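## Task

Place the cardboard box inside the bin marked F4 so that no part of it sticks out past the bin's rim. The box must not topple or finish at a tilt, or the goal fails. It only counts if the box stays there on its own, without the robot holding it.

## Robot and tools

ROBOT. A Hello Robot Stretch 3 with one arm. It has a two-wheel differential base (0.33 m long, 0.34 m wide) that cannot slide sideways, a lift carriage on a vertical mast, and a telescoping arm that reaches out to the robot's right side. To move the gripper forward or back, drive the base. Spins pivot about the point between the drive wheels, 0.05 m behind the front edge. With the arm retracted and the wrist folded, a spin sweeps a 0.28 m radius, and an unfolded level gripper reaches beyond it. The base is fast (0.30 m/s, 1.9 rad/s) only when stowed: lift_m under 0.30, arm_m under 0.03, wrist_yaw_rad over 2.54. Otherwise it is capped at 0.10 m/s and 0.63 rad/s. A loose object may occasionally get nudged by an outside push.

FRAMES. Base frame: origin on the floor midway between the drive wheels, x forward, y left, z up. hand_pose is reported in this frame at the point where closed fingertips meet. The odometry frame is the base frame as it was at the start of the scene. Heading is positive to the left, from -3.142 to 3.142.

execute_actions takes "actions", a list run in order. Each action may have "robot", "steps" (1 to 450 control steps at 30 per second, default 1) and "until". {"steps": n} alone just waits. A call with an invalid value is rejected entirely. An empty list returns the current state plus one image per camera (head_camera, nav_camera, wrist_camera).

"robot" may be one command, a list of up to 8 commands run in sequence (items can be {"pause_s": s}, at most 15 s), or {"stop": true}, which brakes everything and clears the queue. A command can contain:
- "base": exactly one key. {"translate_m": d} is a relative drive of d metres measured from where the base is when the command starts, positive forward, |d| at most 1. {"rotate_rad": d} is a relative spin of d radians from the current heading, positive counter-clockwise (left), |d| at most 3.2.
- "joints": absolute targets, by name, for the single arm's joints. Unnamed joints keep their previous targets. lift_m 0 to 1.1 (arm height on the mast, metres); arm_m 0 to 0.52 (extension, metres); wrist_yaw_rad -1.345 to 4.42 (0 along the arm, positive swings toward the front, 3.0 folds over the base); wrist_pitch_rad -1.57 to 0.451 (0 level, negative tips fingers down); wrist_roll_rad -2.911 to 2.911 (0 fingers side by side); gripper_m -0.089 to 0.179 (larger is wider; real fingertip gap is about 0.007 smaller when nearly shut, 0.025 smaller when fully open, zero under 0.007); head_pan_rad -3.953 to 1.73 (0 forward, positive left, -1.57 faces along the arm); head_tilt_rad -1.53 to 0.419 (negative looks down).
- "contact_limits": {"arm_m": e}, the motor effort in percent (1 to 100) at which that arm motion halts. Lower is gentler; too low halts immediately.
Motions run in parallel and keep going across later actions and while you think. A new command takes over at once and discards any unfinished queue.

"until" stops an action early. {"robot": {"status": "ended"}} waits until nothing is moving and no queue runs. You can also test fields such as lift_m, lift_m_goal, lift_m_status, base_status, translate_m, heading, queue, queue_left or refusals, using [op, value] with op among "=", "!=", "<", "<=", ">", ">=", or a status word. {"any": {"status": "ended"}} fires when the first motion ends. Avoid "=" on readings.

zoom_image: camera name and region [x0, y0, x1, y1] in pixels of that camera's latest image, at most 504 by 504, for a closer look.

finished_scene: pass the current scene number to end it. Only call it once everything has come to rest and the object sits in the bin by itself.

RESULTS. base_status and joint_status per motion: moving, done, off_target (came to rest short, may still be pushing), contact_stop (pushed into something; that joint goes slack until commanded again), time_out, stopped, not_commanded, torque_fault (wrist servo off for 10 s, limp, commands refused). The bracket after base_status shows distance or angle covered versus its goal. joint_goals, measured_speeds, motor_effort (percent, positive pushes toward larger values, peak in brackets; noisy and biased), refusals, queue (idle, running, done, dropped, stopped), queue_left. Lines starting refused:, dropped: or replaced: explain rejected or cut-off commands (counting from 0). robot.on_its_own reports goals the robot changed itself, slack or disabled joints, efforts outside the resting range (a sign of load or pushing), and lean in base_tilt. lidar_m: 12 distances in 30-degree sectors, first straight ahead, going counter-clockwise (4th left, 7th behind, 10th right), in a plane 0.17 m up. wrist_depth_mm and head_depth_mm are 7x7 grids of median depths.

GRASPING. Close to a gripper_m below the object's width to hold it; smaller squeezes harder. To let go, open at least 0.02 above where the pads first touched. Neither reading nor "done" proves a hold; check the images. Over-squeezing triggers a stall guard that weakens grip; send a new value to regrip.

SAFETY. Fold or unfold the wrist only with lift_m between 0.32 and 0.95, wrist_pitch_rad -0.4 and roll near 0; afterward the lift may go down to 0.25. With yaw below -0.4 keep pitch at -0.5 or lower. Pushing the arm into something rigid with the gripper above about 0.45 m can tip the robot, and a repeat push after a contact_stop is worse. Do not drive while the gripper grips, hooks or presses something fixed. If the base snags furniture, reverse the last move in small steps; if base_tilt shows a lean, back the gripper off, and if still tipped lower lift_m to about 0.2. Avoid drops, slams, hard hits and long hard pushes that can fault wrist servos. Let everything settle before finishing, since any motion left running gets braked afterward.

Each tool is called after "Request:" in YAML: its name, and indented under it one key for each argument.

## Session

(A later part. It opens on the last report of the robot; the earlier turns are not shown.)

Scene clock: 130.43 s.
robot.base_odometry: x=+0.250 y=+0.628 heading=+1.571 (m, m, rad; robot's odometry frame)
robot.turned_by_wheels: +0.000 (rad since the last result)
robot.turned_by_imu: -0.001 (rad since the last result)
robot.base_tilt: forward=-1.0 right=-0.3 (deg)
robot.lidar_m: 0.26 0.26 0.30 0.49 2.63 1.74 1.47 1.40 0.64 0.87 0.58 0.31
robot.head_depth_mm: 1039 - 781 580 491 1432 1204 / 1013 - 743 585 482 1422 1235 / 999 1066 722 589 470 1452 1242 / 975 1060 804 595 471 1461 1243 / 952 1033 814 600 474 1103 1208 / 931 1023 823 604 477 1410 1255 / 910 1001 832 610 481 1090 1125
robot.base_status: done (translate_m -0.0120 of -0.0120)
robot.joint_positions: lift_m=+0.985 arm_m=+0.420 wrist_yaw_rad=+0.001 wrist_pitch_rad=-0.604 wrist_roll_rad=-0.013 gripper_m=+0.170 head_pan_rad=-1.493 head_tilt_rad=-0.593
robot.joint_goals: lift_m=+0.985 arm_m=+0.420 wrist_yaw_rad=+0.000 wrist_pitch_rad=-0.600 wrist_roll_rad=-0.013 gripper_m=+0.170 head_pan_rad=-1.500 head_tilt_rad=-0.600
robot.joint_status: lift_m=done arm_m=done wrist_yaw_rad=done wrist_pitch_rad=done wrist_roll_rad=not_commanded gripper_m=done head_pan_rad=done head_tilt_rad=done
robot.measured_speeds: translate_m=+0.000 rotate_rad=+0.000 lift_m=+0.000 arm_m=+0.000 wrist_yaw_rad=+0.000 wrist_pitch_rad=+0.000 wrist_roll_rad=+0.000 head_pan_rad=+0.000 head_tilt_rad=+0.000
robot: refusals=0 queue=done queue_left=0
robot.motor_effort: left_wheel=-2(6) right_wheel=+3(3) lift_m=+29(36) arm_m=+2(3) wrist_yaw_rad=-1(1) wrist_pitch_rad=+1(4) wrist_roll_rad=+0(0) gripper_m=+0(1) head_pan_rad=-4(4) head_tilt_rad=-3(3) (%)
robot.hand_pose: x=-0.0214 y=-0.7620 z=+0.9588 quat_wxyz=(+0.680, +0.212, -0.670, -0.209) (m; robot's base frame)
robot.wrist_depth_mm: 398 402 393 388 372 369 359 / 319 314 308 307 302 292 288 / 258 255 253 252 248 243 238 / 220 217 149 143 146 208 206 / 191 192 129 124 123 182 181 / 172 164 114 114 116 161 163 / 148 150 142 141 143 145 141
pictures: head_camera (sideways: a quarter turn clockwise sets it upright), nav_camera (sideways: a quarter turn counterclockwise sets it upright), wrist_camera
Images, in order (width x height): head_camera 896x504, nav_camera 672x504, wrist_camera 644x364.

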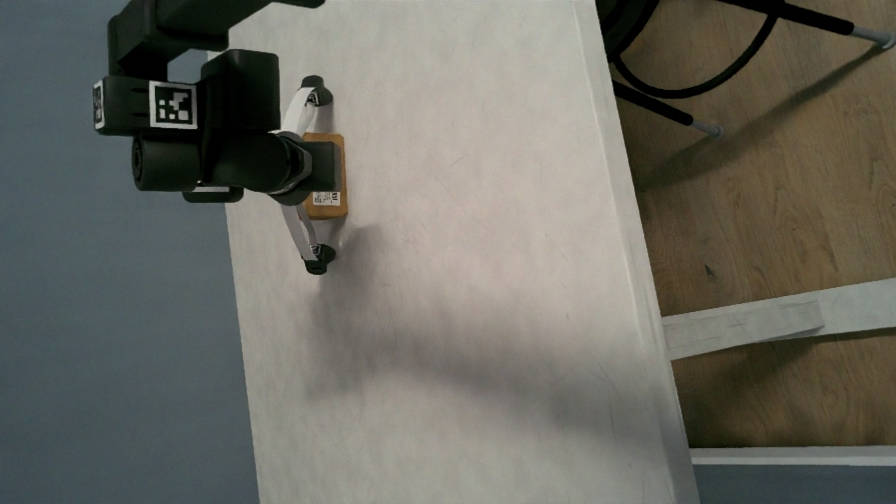

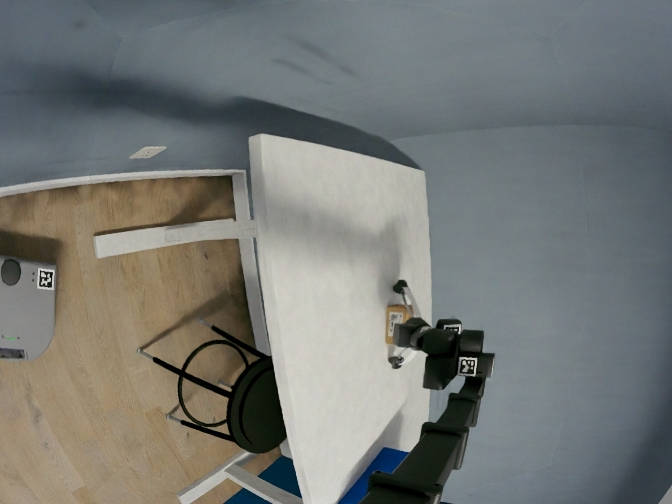

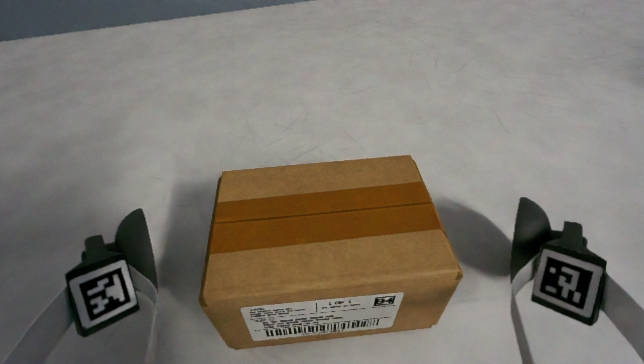

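Request:
execute_actions:
  actions:
    - {"robot":[{"joints":{"lift_m":0.995}},{"joints":{"gripper_m":0.05}},{"pause_s":0.7},{"joints":{"lift_m":1.09}}],"steps":300,"until":{"robot":{"status":"ended"}}}

Scene clock: 141.47 s.
robot.base_odometry: x=+0.250 y=+0.628 heading=+1.571 (m, m, rad; robot's odometry frame)
robot.turned_by_wheels: +0.000 (rad since the last result)
robot.turned_by_imu: -0.002 (rad since the last result)
robot.base_tilt: forward=-0.8 right=-0.2 (deg)
robot.lidar_m: 0.26 0.26 0.30 0.49 2.63 1.75 1.47 1.40 0.64 0.87 0.58 0.31
robot.head_depth_mm: 1045 1113 779 581 491 1428 1204 / - 1090 785 584 479 1399 1231 / 971 679 762 589 470 1453 1234 / 973 1047 805 593 471 1455 1242 / 954 1028 812 599 475 1096 1205 / 928 1020 822 604 478 1400 1261 / 908 998 831 608 481 1099 1130
robot.base_status: done (translate_m -0.0120 of -0.0120)
robot.joint_positions: lift_m=+1.090 arm_m=+0.420 wrist_yaw_rad=+0.001 wrist_pitch_rad=-0.618 wrist_roll_rad=-0.012 gripper_m=+0.054 head_pan_rad=-1.493 head_tilt_rad=-0.593
robot.joint_goals: lift_m=+1.090 arm_m=+0.420 wrist_yaw_rad=+0.000 wrist_pitch_rad=-0.600 wrist_roll_rad=-0.012 gripper_m=+0.053 head_pan_rad=-1.500 head_tilt_rad=-0.600
robot.joint_status: lift_m=done arm_m=done wrist_yaw_rad=done wrist_pitch_rad=done wrist_roll_rad=not_commanded gripper_m=done head_pan_rad=done head_tilt_rad=done
robot.measured_speeds: translate_m=+0.000 rotate_rad=+0.000 lift_m=+0.000 arm_m=+0.000 wrist_yaw_rad=+0.000 wrist_pitch_rad=+0.000 wrist_roll_rad=+0.000 head_pan_rad=+0.000 head_tilt_rad=+0.000
robot: refusals=0 queue=done queue_left=0
robot.motor_effort: left_wheel=-2(2) right_wheel=+2(2) lift_m=+44(47) arm_m=+2(2) wrist_yaw_rad=-1(1) wrist_pitch_rad=+5(6) wrist_roll_rad=+0(1) gripper_m=-20(99) head_pan_rad=-4(4) head_tilt_rad=-3(2) (%)
robot.hand_pose: x=-0.0214 y=-0.7597 z=+1.0605 quat_wxyz=(+0.678, +0.217, -0.669, -0.214) (m; robot's base frame)
robot.wrist_depth_mm: 412 447 476 517 562 598 585 / 455 477 501 500 488 475 465 / 426 417 416 405 403 401 395 / 361 359 354 152 241 346 341 / 315 312 140 137 133 307 294 / 281 283 127 126 130 - 267 / 251 247 237 236 245 239 240
pictures: head_camera (sideways: a quarter turn clockwise sets it upright), nav_camera (sideways: a quarter turn counterclockwise sets it upright), wrist_camera
Images, in order (width x height): head_camera 896x504, nav_camera 672x504, wrist_camera 644x364.

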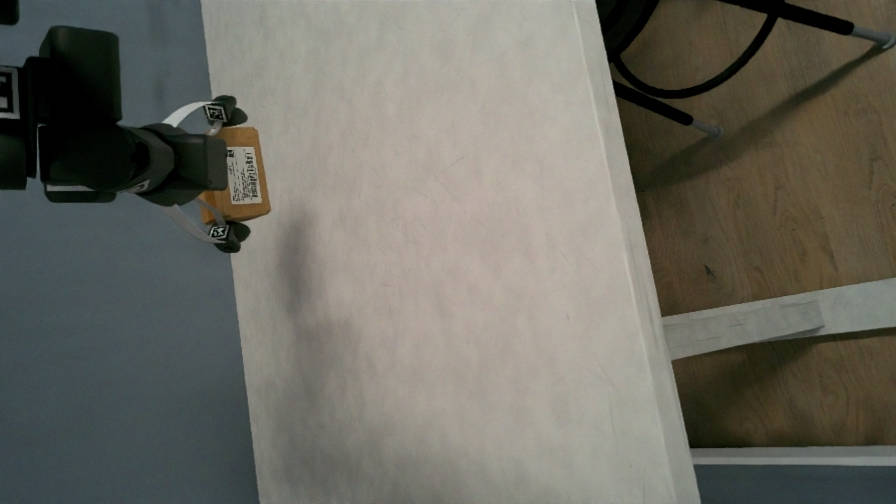

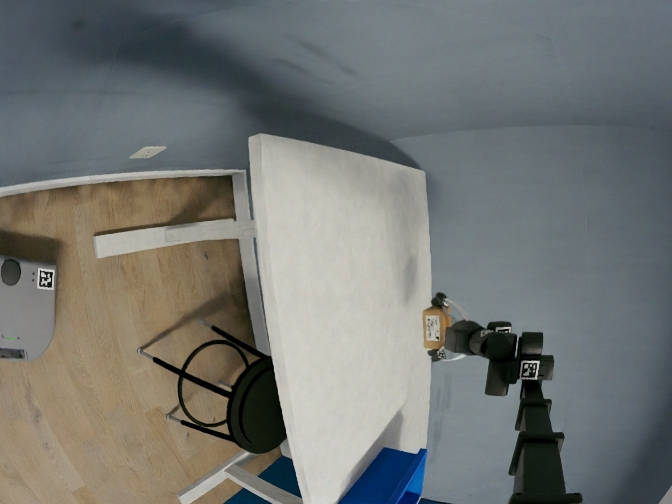

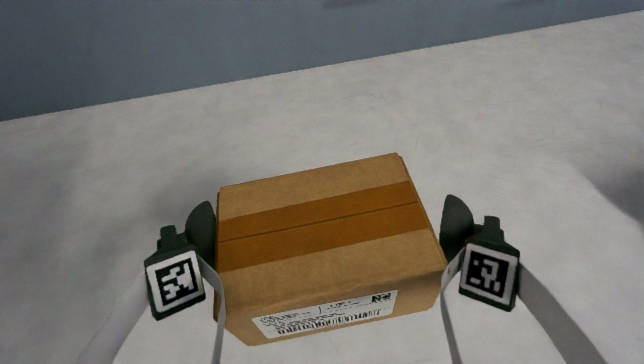

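Request:
execute_actions:
  actions:
    - {"robot":[{"joints":{"arm_m":0.0}},{"joints":{"wrist_pitch_rad":-0.2,"head_pan_rad":0,"head_tilt_rad":-0.4},"base":{"translate_m":-0.6}},{"base":{"rotate_rad":1.571}},{"base":{"translate_m":1.0}},{"joints":{"head_pan_rad":1.2}}],"steps":450,"until":{"robot":{"status":"ended"}}}
    - {"steps":450,"until":{"robot":{"status":"ended"}}}

Scene clock: 179.10 s.
robot.base_odometry: x=-0.750 y=+0.028 heading=-3.141 (m, m, rad; robot's odometry frame)
robot.turned_by_wheels: +1.571 (rad since the last result)
robot.turned_by_imu: +1.551 (rad since the last result)
robot.base_tilt: forward=-0.9 right=-0.1 (deg)
robot.lidar_m: 0.96 1.49 1.70 1.21 1.20 1.36 1.61 1.16 0.63 0.52 0.52 0.59
robot.head_depth_mm: 1497 1587 1697 1817 1911 1668 1365 / 1634 1734 1867 2024 2058 1684 1381 / 1794 1931 2085 2275 2153 1688 1381 / 1996 2151 2353 2607 2172 1709 1394 / 2243 2430 2689 2871 2207 1729 1396 / 2563 2823 3184 3113 2039 1598 1399 / 2851 1181 1223 1297 1379 1477 1413
robot.base_status: done (translate_m +1.0000 of +1.0000)
robot.joint_positions: lift_m=+1.090 arm_m=+0.003 wrist_yaw_rad=+0.001 wrist_pitch_rad=-0.233 wrist_roll_rad=-0.012 gripper_m=+0.054 head_pan_rad=+1.193 head_tilt_rad=-0.409
robot.joint_goals: lift_m=+1.090 arm_m=+0.000 wrist_yaw_rad=+0.000 wrist_pitch_rad=-0.200 wrist_roll_rad=-0.012 gripper_m=+0.053 head_pan_rad=+1.200 head_tilt_rad=-0.400
robot.joint_status: lift_m=done arm_m=done wrist_yaw_rad=done wrist_pitch_rad=done wrist_roll_rad=not_commanded gripper_m=done head_pan_rad=done head_tilt_rad=done
robot.measured_speeds: translate_m=+0.000 rotate_rad=+0.000 lift_m=+0.000 arm_m=+0.000 wrist_yaw_rad=+0.000 wrist_pitch_rad=+0.000 wrist_roll_rad=+0.000 head_pan_rad=+0.000 head_tilt_rad=+0.000
robot: refusals=0 queue=done queue_left=0
robot.motor_effort: left_wheel=-2(5) right_wheel=+2(4) lift_m=+45(44) arm_m=-4(3) wrist_yaw_rad=-1(1) wrist_pitch_rad=+10(13) wrist_roll_rad=+0(0) gripper_m=-19(19) head_pan_rad=+3(45) head_tilt_rad=+4(17) (%)
robot.hand_pose: x=-0.0213 y=-0.3917 z=+1.1460 quat_wxyz=(+0.707, +0.083, -0.698, -0.082) (m; robot's base frame)
robot.wrist_depth_mm: 231 243 262 280 303 330 368 / 241 254 278 300 326 360 395 / 253 270 295 319 348 383 432 / 267 286 301 152 260 420 475 / 284 301 140 136 133 467 524 / 300 313 126 126 131 - 588 / 320 352 366 425 484 567 688
pictures: head_camera (sideways: a quarter turn clockwise sets it upright), nav_camera (sideways: a quarter turn counterclockwise sets it upright), wrist_camera
Images, in order (width x height): head_camera 896x504, nav_camera 672x504, wrist_camera 644x364.

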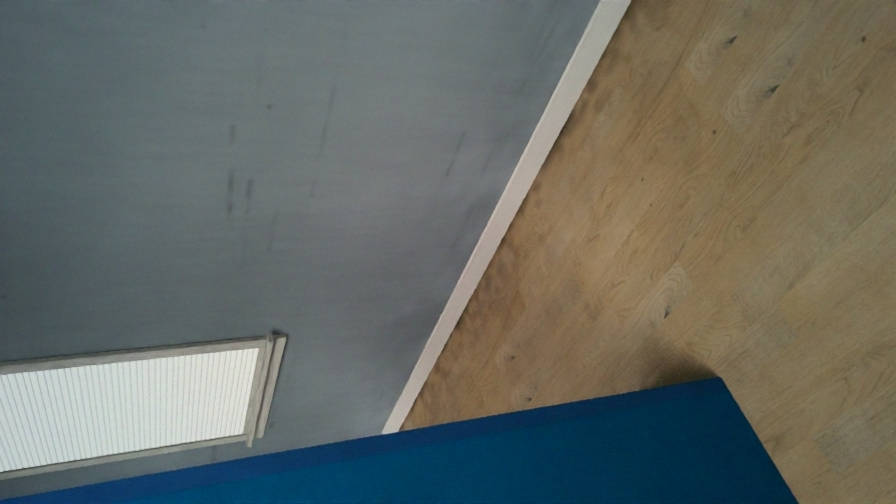

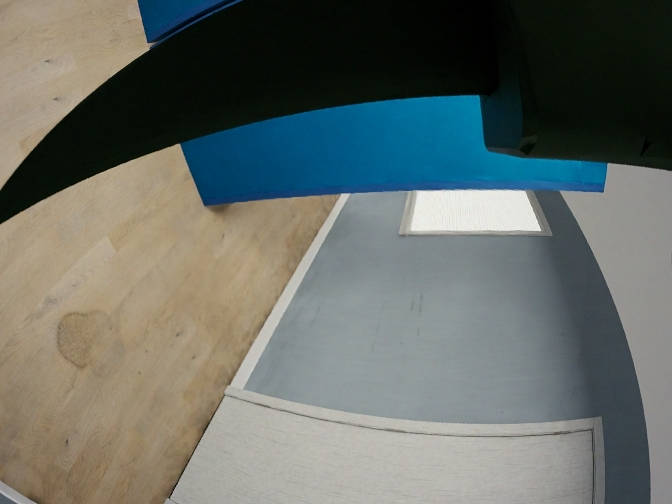

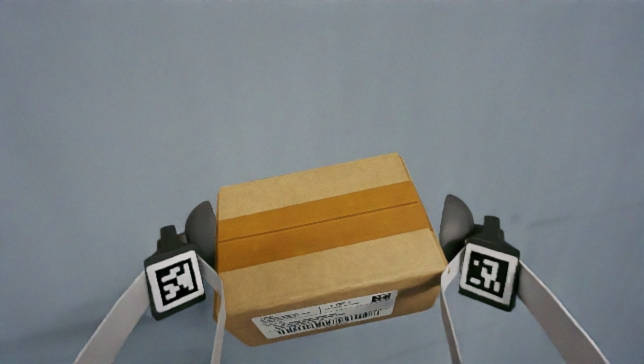

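Request:
execute_actions:
  actions:
    - {"robot":[{"joints":{"wrist_yaw_rad":1.6,"wrist_pitch_rad":0,"head_pan_rad":0}},{"base":{"translate_m":0.55}},{"base":{"rotate_rad":1.571}},{"base":{"translate_m":0.6},"joints":{"head_pan_rad":0.4}}],"steps":450,"until":{"robot":{"status":"ended"}}}
    - {"steps":450,"until":{"robot":{"status":"ended"}}}

Scene clock: 211.07 s.
robot.base_odometry: x=-1.300 y=-0.572 heading=-1.571 (m, m, rad; robot's odometry frame)
robot.turned_by_wheels: +1.571 (rad since the last result)
robot.turned_by_imu: +1.552 (rad since the last result)
robot.base_tilt: forward=-0.8 right=-0.3 (deg)
robot.lidar_m: 1.45 0.83 0.91 1.48 2.06 1.11 0.92 0.92 0.93 0.78 0.78 0.89
robot.head_depth_mm: 3165 3326 3326 2829 2111 1671 1364 / 3274 3564 3768 2992 2141 1680 1384 / 3250 3558 3759 3047 2161 1687 1382 / 3293 3517 3836 3068 2113 1595 1359 / 937 922 906 897 963 1050 1162 / 679 725 786 858 942 1048 1176 / 677 729 793 864 948 1055 1187
robot.base_status: done (translate_m +0.6000 of +0.6000)
robot.joint_positions: lift_m=+1.090 arm_m=+0.003 wrist_yaw_rad=+1.598 wrist_pitch_rad=-0.034 wrist_roll_rad=-0.012 gripper_m=+0.054 head_pan_rad=+0.393 head_tilt_rad=-0.409
robot.joint_goals: lift_m=+1.090 arm_m=+0.000 wrist_yaw_rad=+1.600 wrist_pitch_rad=+0.000 wrist_roll_rad=-0.012 gripper_m=+0.053 head_pan_rad=+0.400 head_tilt_rad=-0.400
robot.joint_status: lift_m=done arm_m=done wrist_yaw_rad=done wrist_pitch_rad=done wrist_roll_rad=not_commanded gripper_m=done head_pan_rad=done head_tilt_rad=done
robot.measured_speeds: translate_m=+0.000 rotate_rad=+0.000 lift_m=+0.000 arm_m=+0.000 wrist_yaw_rad=+0.000 wrist_pitch_rad=+0.000 wrist_roll_rad=+0.000 head_pan_rad=+0.000 head_tilt_rad=+0.000
robot: refusals=0 queue=done queue_left=0
robot.motor_effort: left_wheel=-2(6) right_wheel=+2(4) lift_m=+44(45) arm_m=-3(3) wrist_yaw_rad=+2(3) wrist_pitch_rad=+11(11) wrist_roll_rad=+0(0) gripper_m=-20(19) head_pan_rad=+3(45) head_tilt_rad=+4(4) (%)
robot.hand_pose: x=+0.2338 y=-0.1409 z=+1.1958 quat_wxyz=(+0.505, +0.512, -0.481, +0.502) (m; robot's base frame)
robot.wrist_depth_mm: 701 - - - - 823 607 / 681 - - - - 806 615 / 683 - - - - 822 613 / 696 - - 152 - 855 621 / 718 - 141 136 133 778 644 / 731 907 127 126 131 - 643 / 744 - - - - 912 639
pictures: head_camera (sideways: a quarter turn clockwise sets it upright), nav_camera (sideways: a quarter turn counterclockwise sets it upright), wrist_camera
Images, in order (width x height): head_camera 896x504, nav_camera 672x504, wrist_camera 644x364.

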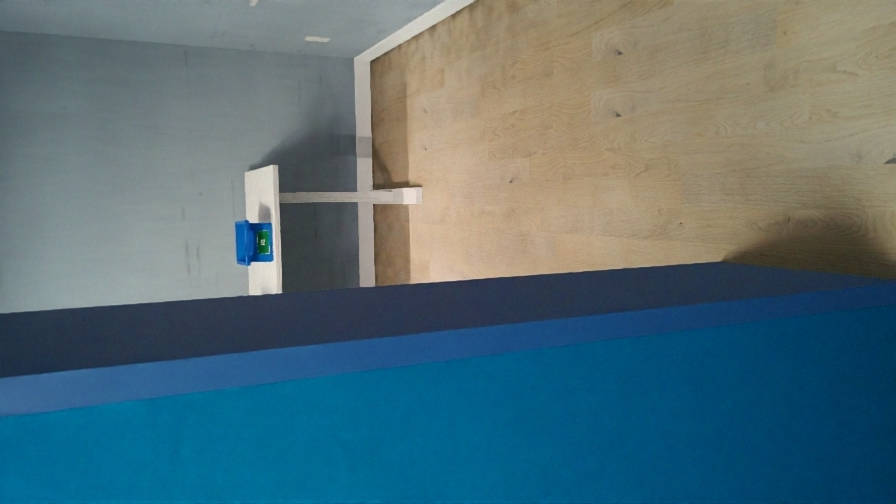

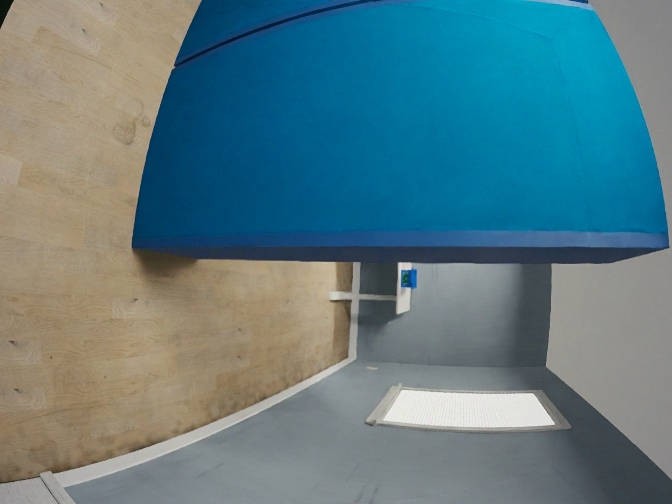

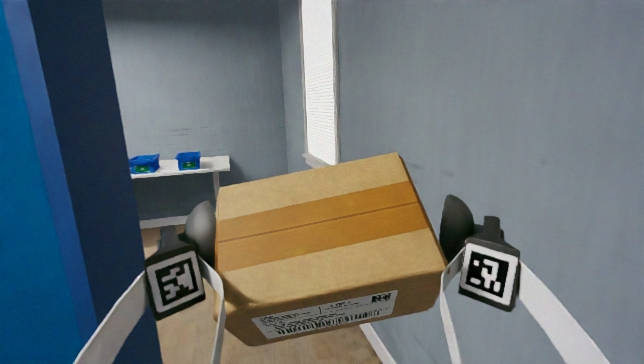

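Request:
execute_actions:
  actions:
    - {"robot":[{"base":{"translate_m":1.0},"joints":{"head_pan_rad":0.3,"head_tilt_rad":-0.25}}],"steps":450,"until":{"robot":{"status":"ended"}}}

Scene clock: 239.50 s.
robot.base_odometry: x=-1.300 y=-1.572 heading=-1.571 (m, m, rad; robot's odometry frame)
robot.turned_by_wheels: +0.000 (rad since the last result)
robot.turned_by_imu: -0.005 (rad since the last result)
robot.base_tilt: forward=-0.8 right=-0.2 (deg)
robot.lidar_m: 0.87 2.47 0.57 0.48 0.48 2.23 1.87 1.04 0.58 0.48 0.48 0.54
robot.head_depth_mm: 1368 1408 1447 1466 1538 1593 1495 / 1993 2091 2184 2267 2315 1977 1568 / 2511 2684 2838 2975 2769 2005 1566 / 2560 2642 2779 2959 2798 2005 1584 / 2551 2637 2791 2890 2686 2042 1595 / 2535 2656 2827 2411 2864 2053 1596 / 2545 2633 2814 2901 2886 2074 1627
robot.base_status: done (translate_m +1.0000 of +1.0000)
robot.joint_positions: lift_m=+1.090 arm_m=+0.003 wrist_yaw_rad=+1.598 wrist_pitch_rad=-0.034 wrist_roll_rad=-0.012 gripper_m=+0.054 head_pan_rad=+0.307 head_tilt_rad=-0.261
robot.joint_goals: lift_m=+1.090 arm_m=+0.000 wrist_yaw_rad=+1.600 wrist_pitch_rad=+0.000 wrist_roll_rad=-0.012 gripper_m=+0.053 head_pan_rad=+0.300 head_tilt_rad=-0.250
robot.joint_status: lift_m=done arm_m=done wrist_yaw_rad=done wrist_pitch_rad=done wrist_roll_rad=not_commanded gripper_m=done head_pan_rad=done head_tilt_rad=done
robot.measured_speeds: translate_m=+0.000 rotate_rad=+0.000 lift_m=+0.000 arm_m=+0.000 wrist_yaw_rad=+0.000 wrist_pitch_rad=+0.000 wrist_roll_rad=+0.000 head_pan_rad=+0.000 head_tilt_rad=+0.000
robot: refusals=0 queue=done queue_left=0
robot.motor_effort: left_wheel=-2(4) right_wheel=+2(5) lift_m=+45(44) arm_m=-3(3) wrist_yaw_rad=+2(2) wrist_pitch_rad=+11(11) wrist_roll_rad=+0(0) gripper_m=-20(19) head_pan_rad=-4(17) head_tilt_rad=+4(15) (%)
robot.hand_pose: x=+0.2338 y=-0.1409 z=+1.1958 quat_wxyz=(+0.505, +0.512, -0.481, +0.502) (m; robot's base frame)
robot.wrist_depth_mm: - - - - 590 400 305 / - - - - 598 407 311 / - - - - 625 410 310 / - - - 153 337 430 315 / - - 140 136 133 399 321 / - - 126 126 130 - 324 / - - - - 700 446 315
pictures: head_camera (sideways: a quarter turn clockwise sets it upright), nav_camera (sideways: a quarter turn counterclockwise sets it upright), wrist_camera
Images, in order (width x height): head_camera 896x504, nav_camera 672x504, wrist_camera 644x364.

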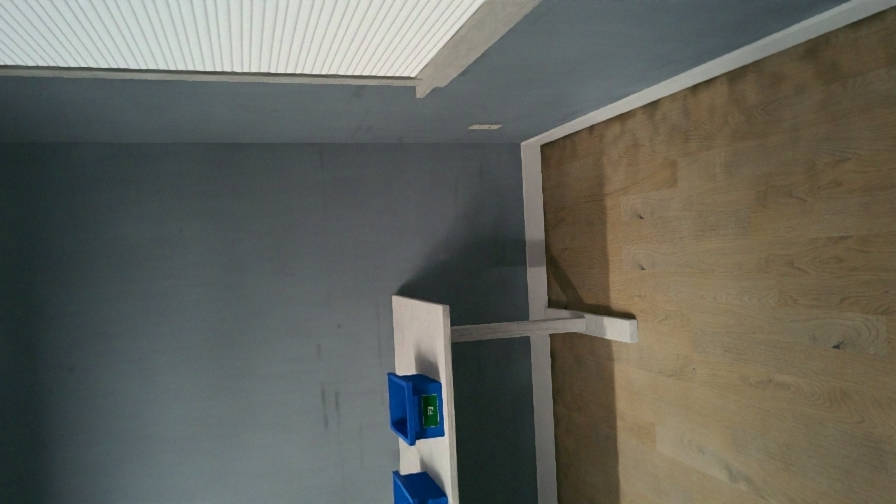

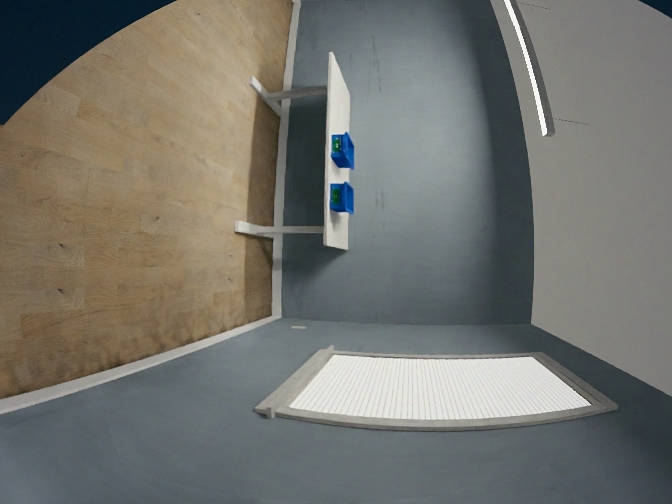

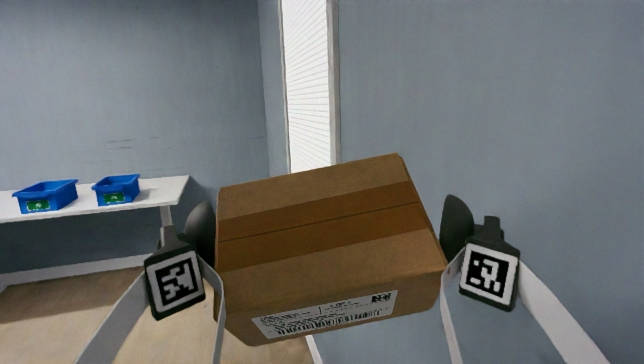

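Request:
zoom_image:
  camera: "head_camera"
  region: [360,350,480,504]

Request:
execute_actions:
  actions:
    - {"robot":[{"base":{"rotate_rad":0.55}},{"base":{"translate_m":0.9},"joints":{"head_pan_rad":0,"head_tilt_rad":-0.3}}],"steps":450,"until":{"robot":{"status":"ended"}}}

Region (360, 350, 480, 504) of head_camera's 896x504 image, scaled by 3.273, with more detail than that image has; it fills the left 393 columns of this view, and the rest is white.

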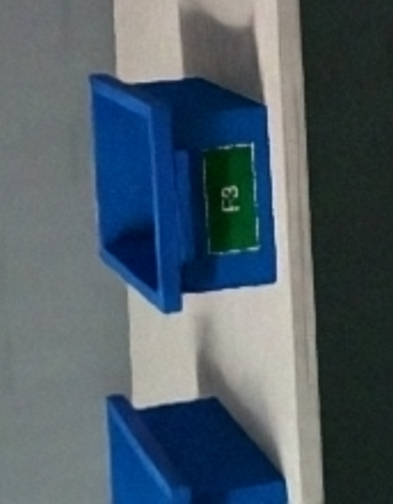

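Scene clock: 260.10 s.
robot.base_odometry: x=-0.829 y=-2.339 heading=-1.021 (m, m, rad; robot's odometry frame)
robot.turned_by_wheels: +0.550 (rad since the last result)
robot.turned_by_imu: +0.541 (rad since the last result)
robot.base_tilt: forward=-1.0 right=-0.3 (deg)
robot.lidar_m: 1.59 2.06 2.78 1.28 1.18 0.61 1.47 0.81 0.68 0.68 0.77 1.28
robot.head_depth_mm: 1670 1762 1865 2002 2090 1893 1518 / 1717 1791 1913 1784 1782 1838 1510 / 1750 1862 1955 1662 2226 1910 1520 / 1785 1900 2014 1622 2255 1938 1522 / 1823 1943 2062 1720 2309 1939 1535 / 1869 1976 2115 1637 2410 1964 1547 / 1913 2029 2158 1916 2431 1988 1563
robot.base_status: done (translate_m +0.9000 of +0.9000)
robot.joint_positions: lift_m=+1.090 arm_m=+0.003 wrist_yaw_rad=+1.598 wrist_pitch_rad=-0.034 wrist_roll_rad=-0.012 gripper_m=+0.054 head_pan_rad=+0.007 head_tilt_rad=-0.296
robot.joint_goals: lift_m=+1.090 arm_m=+0.000 wrist_yaw_rad=+1.600 wrist_pitch_rad=+0.000 wrist_roll_rad=-0.012 gripper_m=+0.053 head_pan_rad=+0.000 head_tilt_rad=-0.300
robot.joint_status: lift_m=done arm_m=done wrist_yaw_rad=done wrist_pitch_rad=done wrist_roll_rad=not_commanded gripper_m=done head_pan_rad=done head_tilt_rad=done
robot.measured_speeds: translate_m=+0.000 rotate_rad=+0.000 lift_m=+0.000 arm_m=+0.000 wrist_yaw_rad=+0.000 wrist_pitch_rad=+0.000 wrist_roll_rad=+0.000 head_pan_rad=+0.000 head_tilt_rad=+0.000
robot: refusals=0 queue=done queue_left=0
robot.motor_effort: left_wheel=-2(5) right_wheel=+2(7) lift_m=+45(44) arm_m=-3(3) wrist_yaw_rad=+1(2) wrist_pitch_rad=+10(10) wrist_roll_rad=+0(0) gripper_m=-19(19) head_pan_rad=-4(30) head_tilt_rad=-2(5) (%)
robot.hand_pose: x=+0.2338 y=-0.1409 z=+1.1958 quat_wxyz=(+0.505, +0.512, -0.481, +0.502) (m; robot's base frame)
robot.wrist_depth_mm: - - - - - - - / - - - - - - - / - - - - - - - / - - - 152 - - - / - - 141 136 133 - - / - - 126 126 131 - - / - - - - - - -
pictures: head_camera (sideways: a quarter turn clockwise sets it upright), nav_camera (sideways: a quarter turn counterclockwise sets it upright), wrist_camera
Images, in order (width x height): head_camera 896x504, nav_camera 672x504, wrist_camera 644x364.

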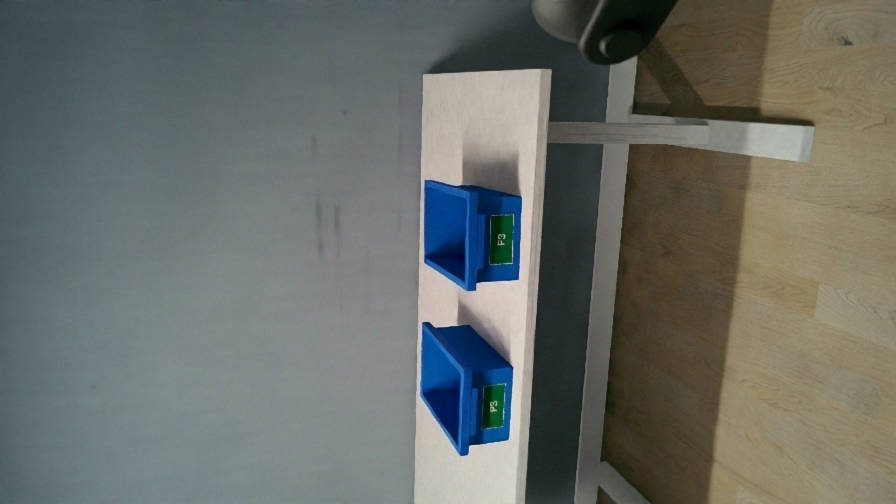

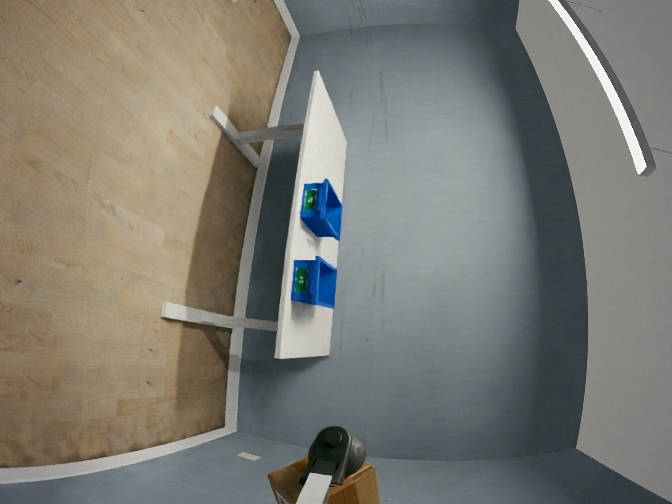

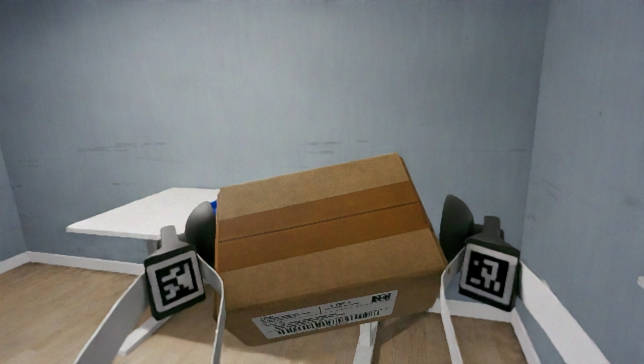

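Neither looks like F4. Look around.

Request:
zoom_image:
  camera: "head_camera"
  region: [440,180,560,460]

Request:
execute_actions:
  actions:
    - {"robot":{"joints":{"head_pan_rad":1.0,"head_tilt_rad":-0.35}},"steps":90,"until":{"robot":{"status":"ended"}}}

Request:
execute_actions:
  actions:
    - {"robot":{"joints":{"head_pan_rad":1.73,"head_tilt_rad":-0.35}},"steps":90,"until":{"robot":{"status":"ended"}}}

Region (440, 180, 560, 460) of head_camera's 896x504 image, scaled by 1.800, with more detail than that image has; it fills the left 216 columns of this view, and the rest is white.

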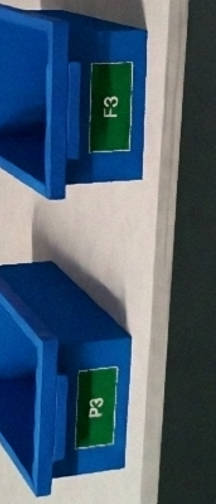

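Scene clock: 267.83 s.
robot.base_odometry: x=-0.829 y=-2.339 heading=-1.021 (m, m, rad; robot's odometry frame)
robot.turned_by_wheels: +0.000 (rad since the last result)
robot.turned_by_imu: -0.001 (rad since the last result)
robot.base_tilt: forward=-1.0 right=-0.3 (deg)
robot.lidar_m: 1.59 2.06 2.78 1.28 1.18 0.62 1.47 0.81 0.68 0.68 0.77 1.28
robot.head_depth_mm: 2856 2987 3127 3112 2327 1791 1438 / 3103 3259 3478 3422 2362 1799 1443 / 2951 3137 3387 3452 2396 1810 1456 / 2862 3018 3198 3291 2398 1821 1457 / 2793 2951 3025 3248 2434 1824 1468 / 2671 2820 2887 3107 2427 1851 1490 / 2609 2712 2844 3062 2466 1869 1488
robot.base_status: done (translate_m +0.9000 of +0.9000)
robot.joint_positions: lift_m=+1.090 arm_m=+0.003 wrist_yaw_rad=+1.598 wrist_pitch_rad=-0.034 wrist_roll_rad=-0.012 gripper_m=+0.054 head_pan_rad=+0.993 head_tilt_rad=-0.346
robot.joint_goals: lift_m=+1.090 arm_m=+0.000 wrist_yaw_rad=+1.600 wrist_pitch_rad=+0.000 wrist_roll_rad=-0.012 gripper_m=+0.053 head_pan_rad=+1.000 head_tilt_rad=-0.350
robot.joint_status: lift_m=done arm_m=done wrist_yaw_rad=done wrist_pitch_rad=done wrist_roll_rad=not_commanded gripper_m=done head_pan_rad=done head_tilt_rad=done
robot.measured_speeds: translate_m=+0.000 rotate_rad=+0.000 lift_m=+0.000 arm_m=+0.000 wrist_yaw_rad=+0.000 wrist_pitch_rad=+0.000 wrist_roll_rad=+0.000 head_pan_rad=+0.000 head_tilt_rad=+0.000
robot: refusals=0 queue=done queue_left=0
robot.motor_effort: left_wheel=-2(2) right_wheel=+2(2) lift_m=+45(44) arm_m=-3(3) wrist_yaw_rad=+2(2) wrist_pitch_rad=+11(10) wrist_roll_rad=+0(0) gripper_m=-19(20) head_pan_rad=+4(46) head_tilt_rad=-1(7) (%)
robot.hand_pose: x=+0.2338 y=-0.1409 z=+1.1958 quat_wxyz=(+0.505, +0.512, -0.481, +0.502) (m; robot's base frame)
robot.wrist_depth_mm: - - - - - - - / - - - - - - - / - - - - - - - / - - - 153 - - - / - - 140 136 133 - - / - - 126 126 131 - - / - - - - - - -
pictures: head_camera (sideways: a quarter turn clockwise sets it upright), nav_camera (sideways: a quarter turn counterclockwise sets it upright), wrist_camera
Images, in order (width x height): head_camera 896x504, nav_camera 672x504, wrist_camera 644x364.

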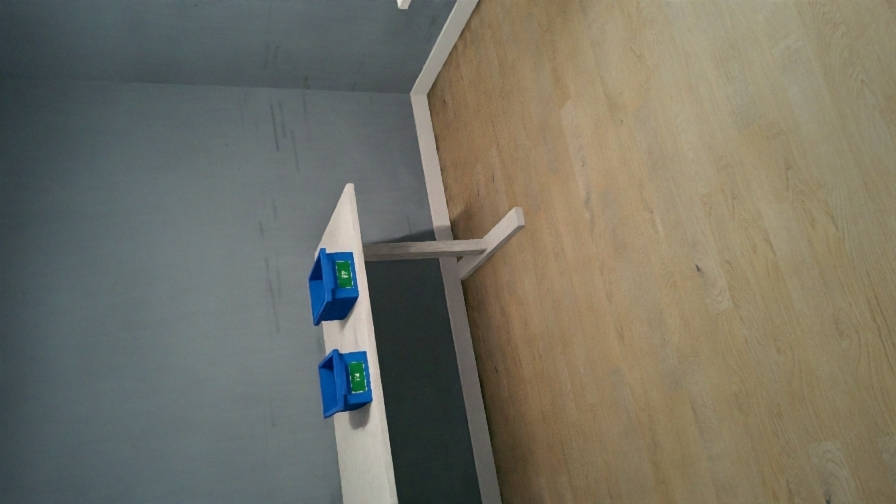

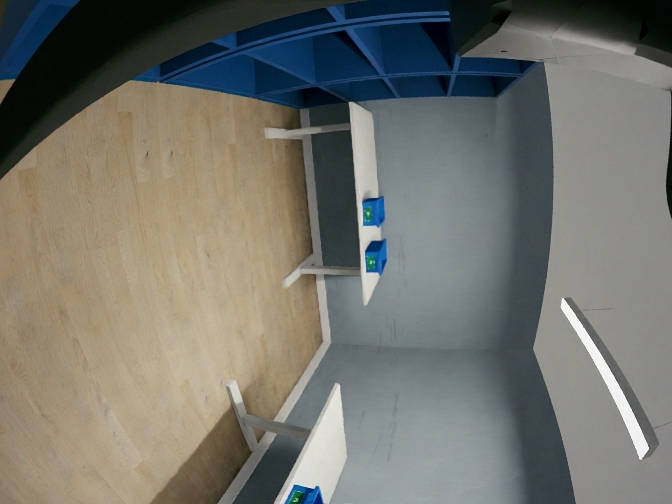

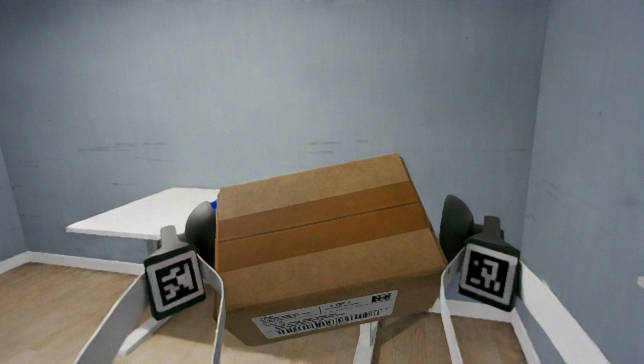

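Scene clock: 268.80 s.
robot.base_odometry: x=-0.829 y=-2.339 heading=-1.021 (m, m, rad; robot's odometry frame)
robot.turned_by_wheels: +0.000 (rad since the last result)
robot.turned_by_imu: +0.000 (rad since the last result)
robot.base_tilt: forward=-0.7 right=-0.2 (deg)
robot.lidar_m: 1.58 2.06 2.79 1.27 1.18 0.62 1.47 0.81 0.68 0.68 0.77 1.28
robot.head_depth_mm: 2570 2710 2841 3025 2318 1795 1439 / 2631 2804 2982 3129 2364 1803 1439 / 1861 2003 2144 2279 2296 1819 1460 / 1918 2051 2115 1992 1965 1694 1460 / 1117 1172 1252 1332 1424 1588 1425 / - - - - 1321 1178 1427 / - - - - - - -
robot.base_status: done (translate_m +0.9000 of +0.9000)
robot.joint_positions: lift_m=+1.090 arm_m=+0.003 wrist_yaw_rad=+1.598 wrist_pitch_rad=-0.034 wrist_roll_rad=-0.012 gripper_m=+0.054 head_pan_rad=+1.723 head_tilt_rad=-0.346
robot.joint_goals: lift_m=+1.090 arm_m=+0.000 wrist_yaw_rad=+1.600 wrist_pitch_rad=+0.000 wrist_roll_rad=-0.012 gripper_m=+0.053 head_pan_rad=+1.730 head_tilt_rad=-0.350
robot.joint_status: lift_m=done arm_m=done wrist_yaw_rad=done wrist_pitch_rad=done wrist_roll_rad=not_commanded gripper_m=done head_pan_rad=done head_tilt_rad=done
robot.measured_speeds: translate_m=+0.000 rotate_rad=+0.000 lift_m=+0.000 arm_m=+0.000 wrist_yaw_rad=+0.000 wrist_pitch_rad=+0.000 wrist_roll_rad=+0.000 head_pan_rad=+0.000 head_tilt_rad=+0.000
robot: refusals=0 queue=done queue_left=0
robot.motor_effort: left_wheel=-2(2) right_wheel=+2(2) lift_m=+44(45) arm_m=-3(3) wrist_yaw_rad=+2(2) wrist_pitch_rad=+11(10) wrist_roll_rad=+0(0) gripper_m=-19(20) head_pan_rad=+3(43) head_tilt_rad=-2(1) (%)
robot.hand_pose: x=+0.2338 y=-0.1409 z=+1.1958 quat_wxyz=(+0.505, +0.512, -0.481, +0.502) (m; robot's base frame)
robot.wrist_depth_mm: - - - - - - - / - - - - - - - / - - - - - - - / - - - 152 - - - / - - 141 137 133 - - / - - 126 126 131 - - / - - - - - - -
pictures: head_camera (sideways: a quarter turn clockwise sets it upright), nav_camera (sideways: a quarter turn counterclockwise sets it upright), wrist_camera
Images, in order (width x height): head_camera 896x504, nav_camera 672x504, wrist_camera 644x364.

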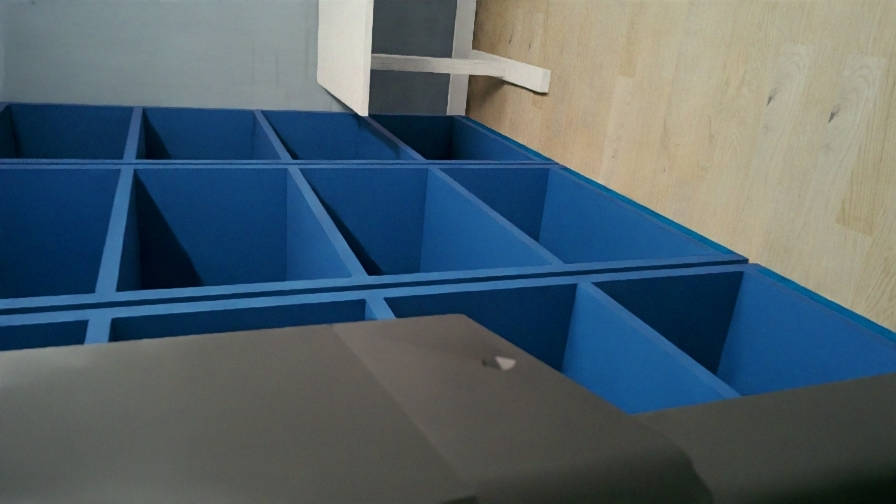

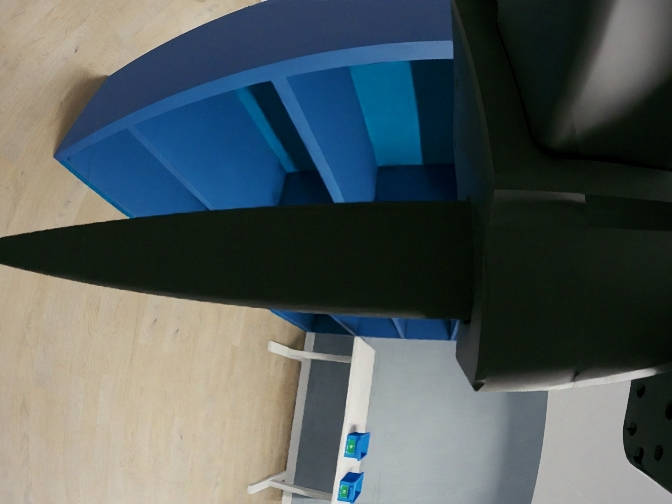

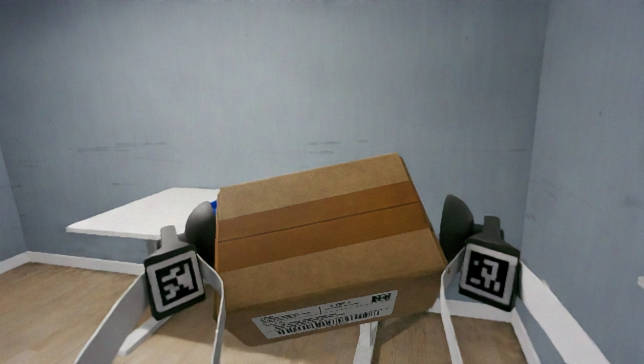

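Request:
execute_actions:
  actions:
    - {"robot":[{"base":{"rotate_rad":1.0},"joints":{"head_pan_rad":0.1,"head_tilt_rad":-0.25}},{"base":{"translate_m":1.0}}],"steps":450,"until":{"robot":{"status":"ended"}}}
    - {"steps":200,"until":{"robot":{"status":"ended"}}}

Request:
zoom_image:
  camera: "head_camera"
  region: [300,100,600,400]

Scene clock: 290.93 s.
robot.base_odometry: x=+0.171 y=-2.360 heading=-0.021 (m, m, rad; robot's odometry frame)
robot.turned_by_wheels: +1.000 (rad since the last result)
robot.turned_by_imu: +0.987 (rad since the last result)
robot.base_tilt: forward=-0.8 right=-0.1 (deg)
robot.lidar_m: 1.79 1.79 1.46 0.92 1.34 1.08 1.62 1.61 1.78 1.48 1.30 1.85
robot.head_depth_mm: 2073 2176 2296 2436 2536 1973 1550 / 2021 2125 2232 2338 2477 1982 1565 / 1978 2071 2184 2008 2333 1980 1581 / 1944 2011 2142 1757 2369 2022 1589 / 1875 1965 2080 2111 2314 2029 1591 / 1841 1926 2033 2085 2243 2030 1609 / 1805 1881 1968 2043 1575 2067 1611
robot.base_status: done (translate_m +1.0000 of +1.0000)
robot.joint_positions: lift_m=+1.090 arm_m=+0.003 wrist_yaw_rad=+1.598 wrist_pitch_rad=-0.034 wrist_roll_rad=-0.012 gripper_m=+0.054 head_pan_rad=+0.107 head_tilt_rad=-0.261
robot.joint_goals: lift_m=+1.090 arm_m=+0.000 wrist_yaw_rad=+1.600 wrist_pitch_rad=+0.000 wrist_roll_rad=-0.012 gripper_m=+0.053 head_pan_rad=+0.100 head_tilt_rad=-0.250
robot.joint_status: lift_m=done arm_m=done wrist_yaw_rad=done wrist_pitch_rad=done wrist_roll_rad=not_commanded gripper_m=done head_pan_rad=done head_tilt_rad=done
robot.measured_speeds: translate_m=+0.000 rotate_rad=+0.000 lift_m=+0.000 arm_m=+0.000 wrist_yaw_rad=+0.000 wrist_pitch_rad=+0.000 wrist_roll_rad=+0.000 head_pan_rad=+0.000 head_tilt_rad=+0.000
robot: refusals=0 queue=done queue_left=0
robot.motor_effort: left_wheel=-2(6) right_wheel=+2(5) lift_m=+45(44) arm_m=-3(4) wrist_yaw_rad=+2(1) wrist_pitch_rad=+11(11) wrist_roll_rad=+0(0) gripper_m=-19(20) head_pan_rad=-5(47) head_tilt_rad=+5(12) (%)
robot.hand_pose: x=+0.2338 y=-0.1409 z=+1.1958 quat_wxyz=(+0.505, +0.512, -0.481, +0.502) (m; robot's base frame)
robot.wrist_depth_mm: - - - - - - - / - - - - - - - / - - - - - - - / - - - 153 - - - / - - 140 136 133 - - / - - 127 126 131 - - / - - - - - - 796
pictures: head_camera (sideways: a quarter turn clockwise sets it upright), nav_camera (sideways: a quarter turn counterclockwise sets it upright), wrist_camera
Images, in order (width x height): head_camera 896x504, nav_camera 672x504, wrist_camera 644x364.

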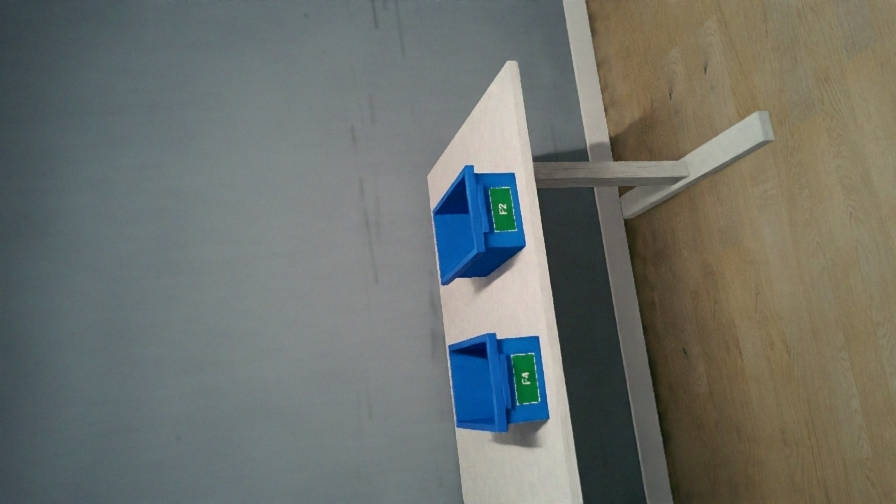

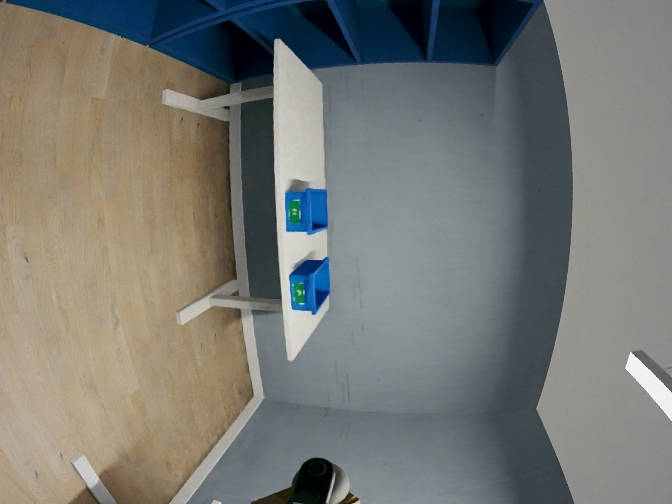

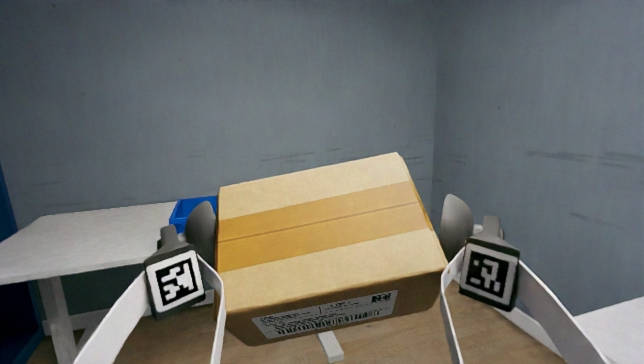

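Region (300, 100, 600, 400) of head_camera's 896x504 image, scaled by 1.680, with more detail than that image has.

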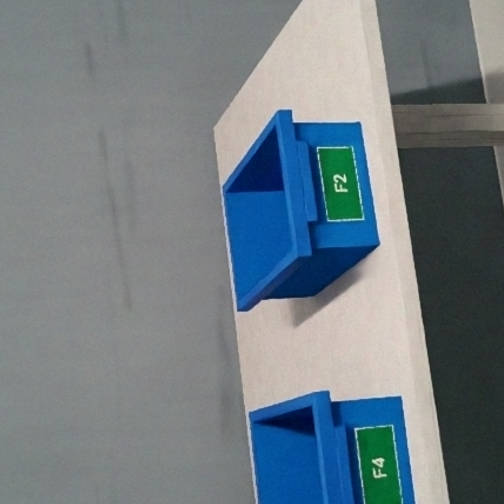

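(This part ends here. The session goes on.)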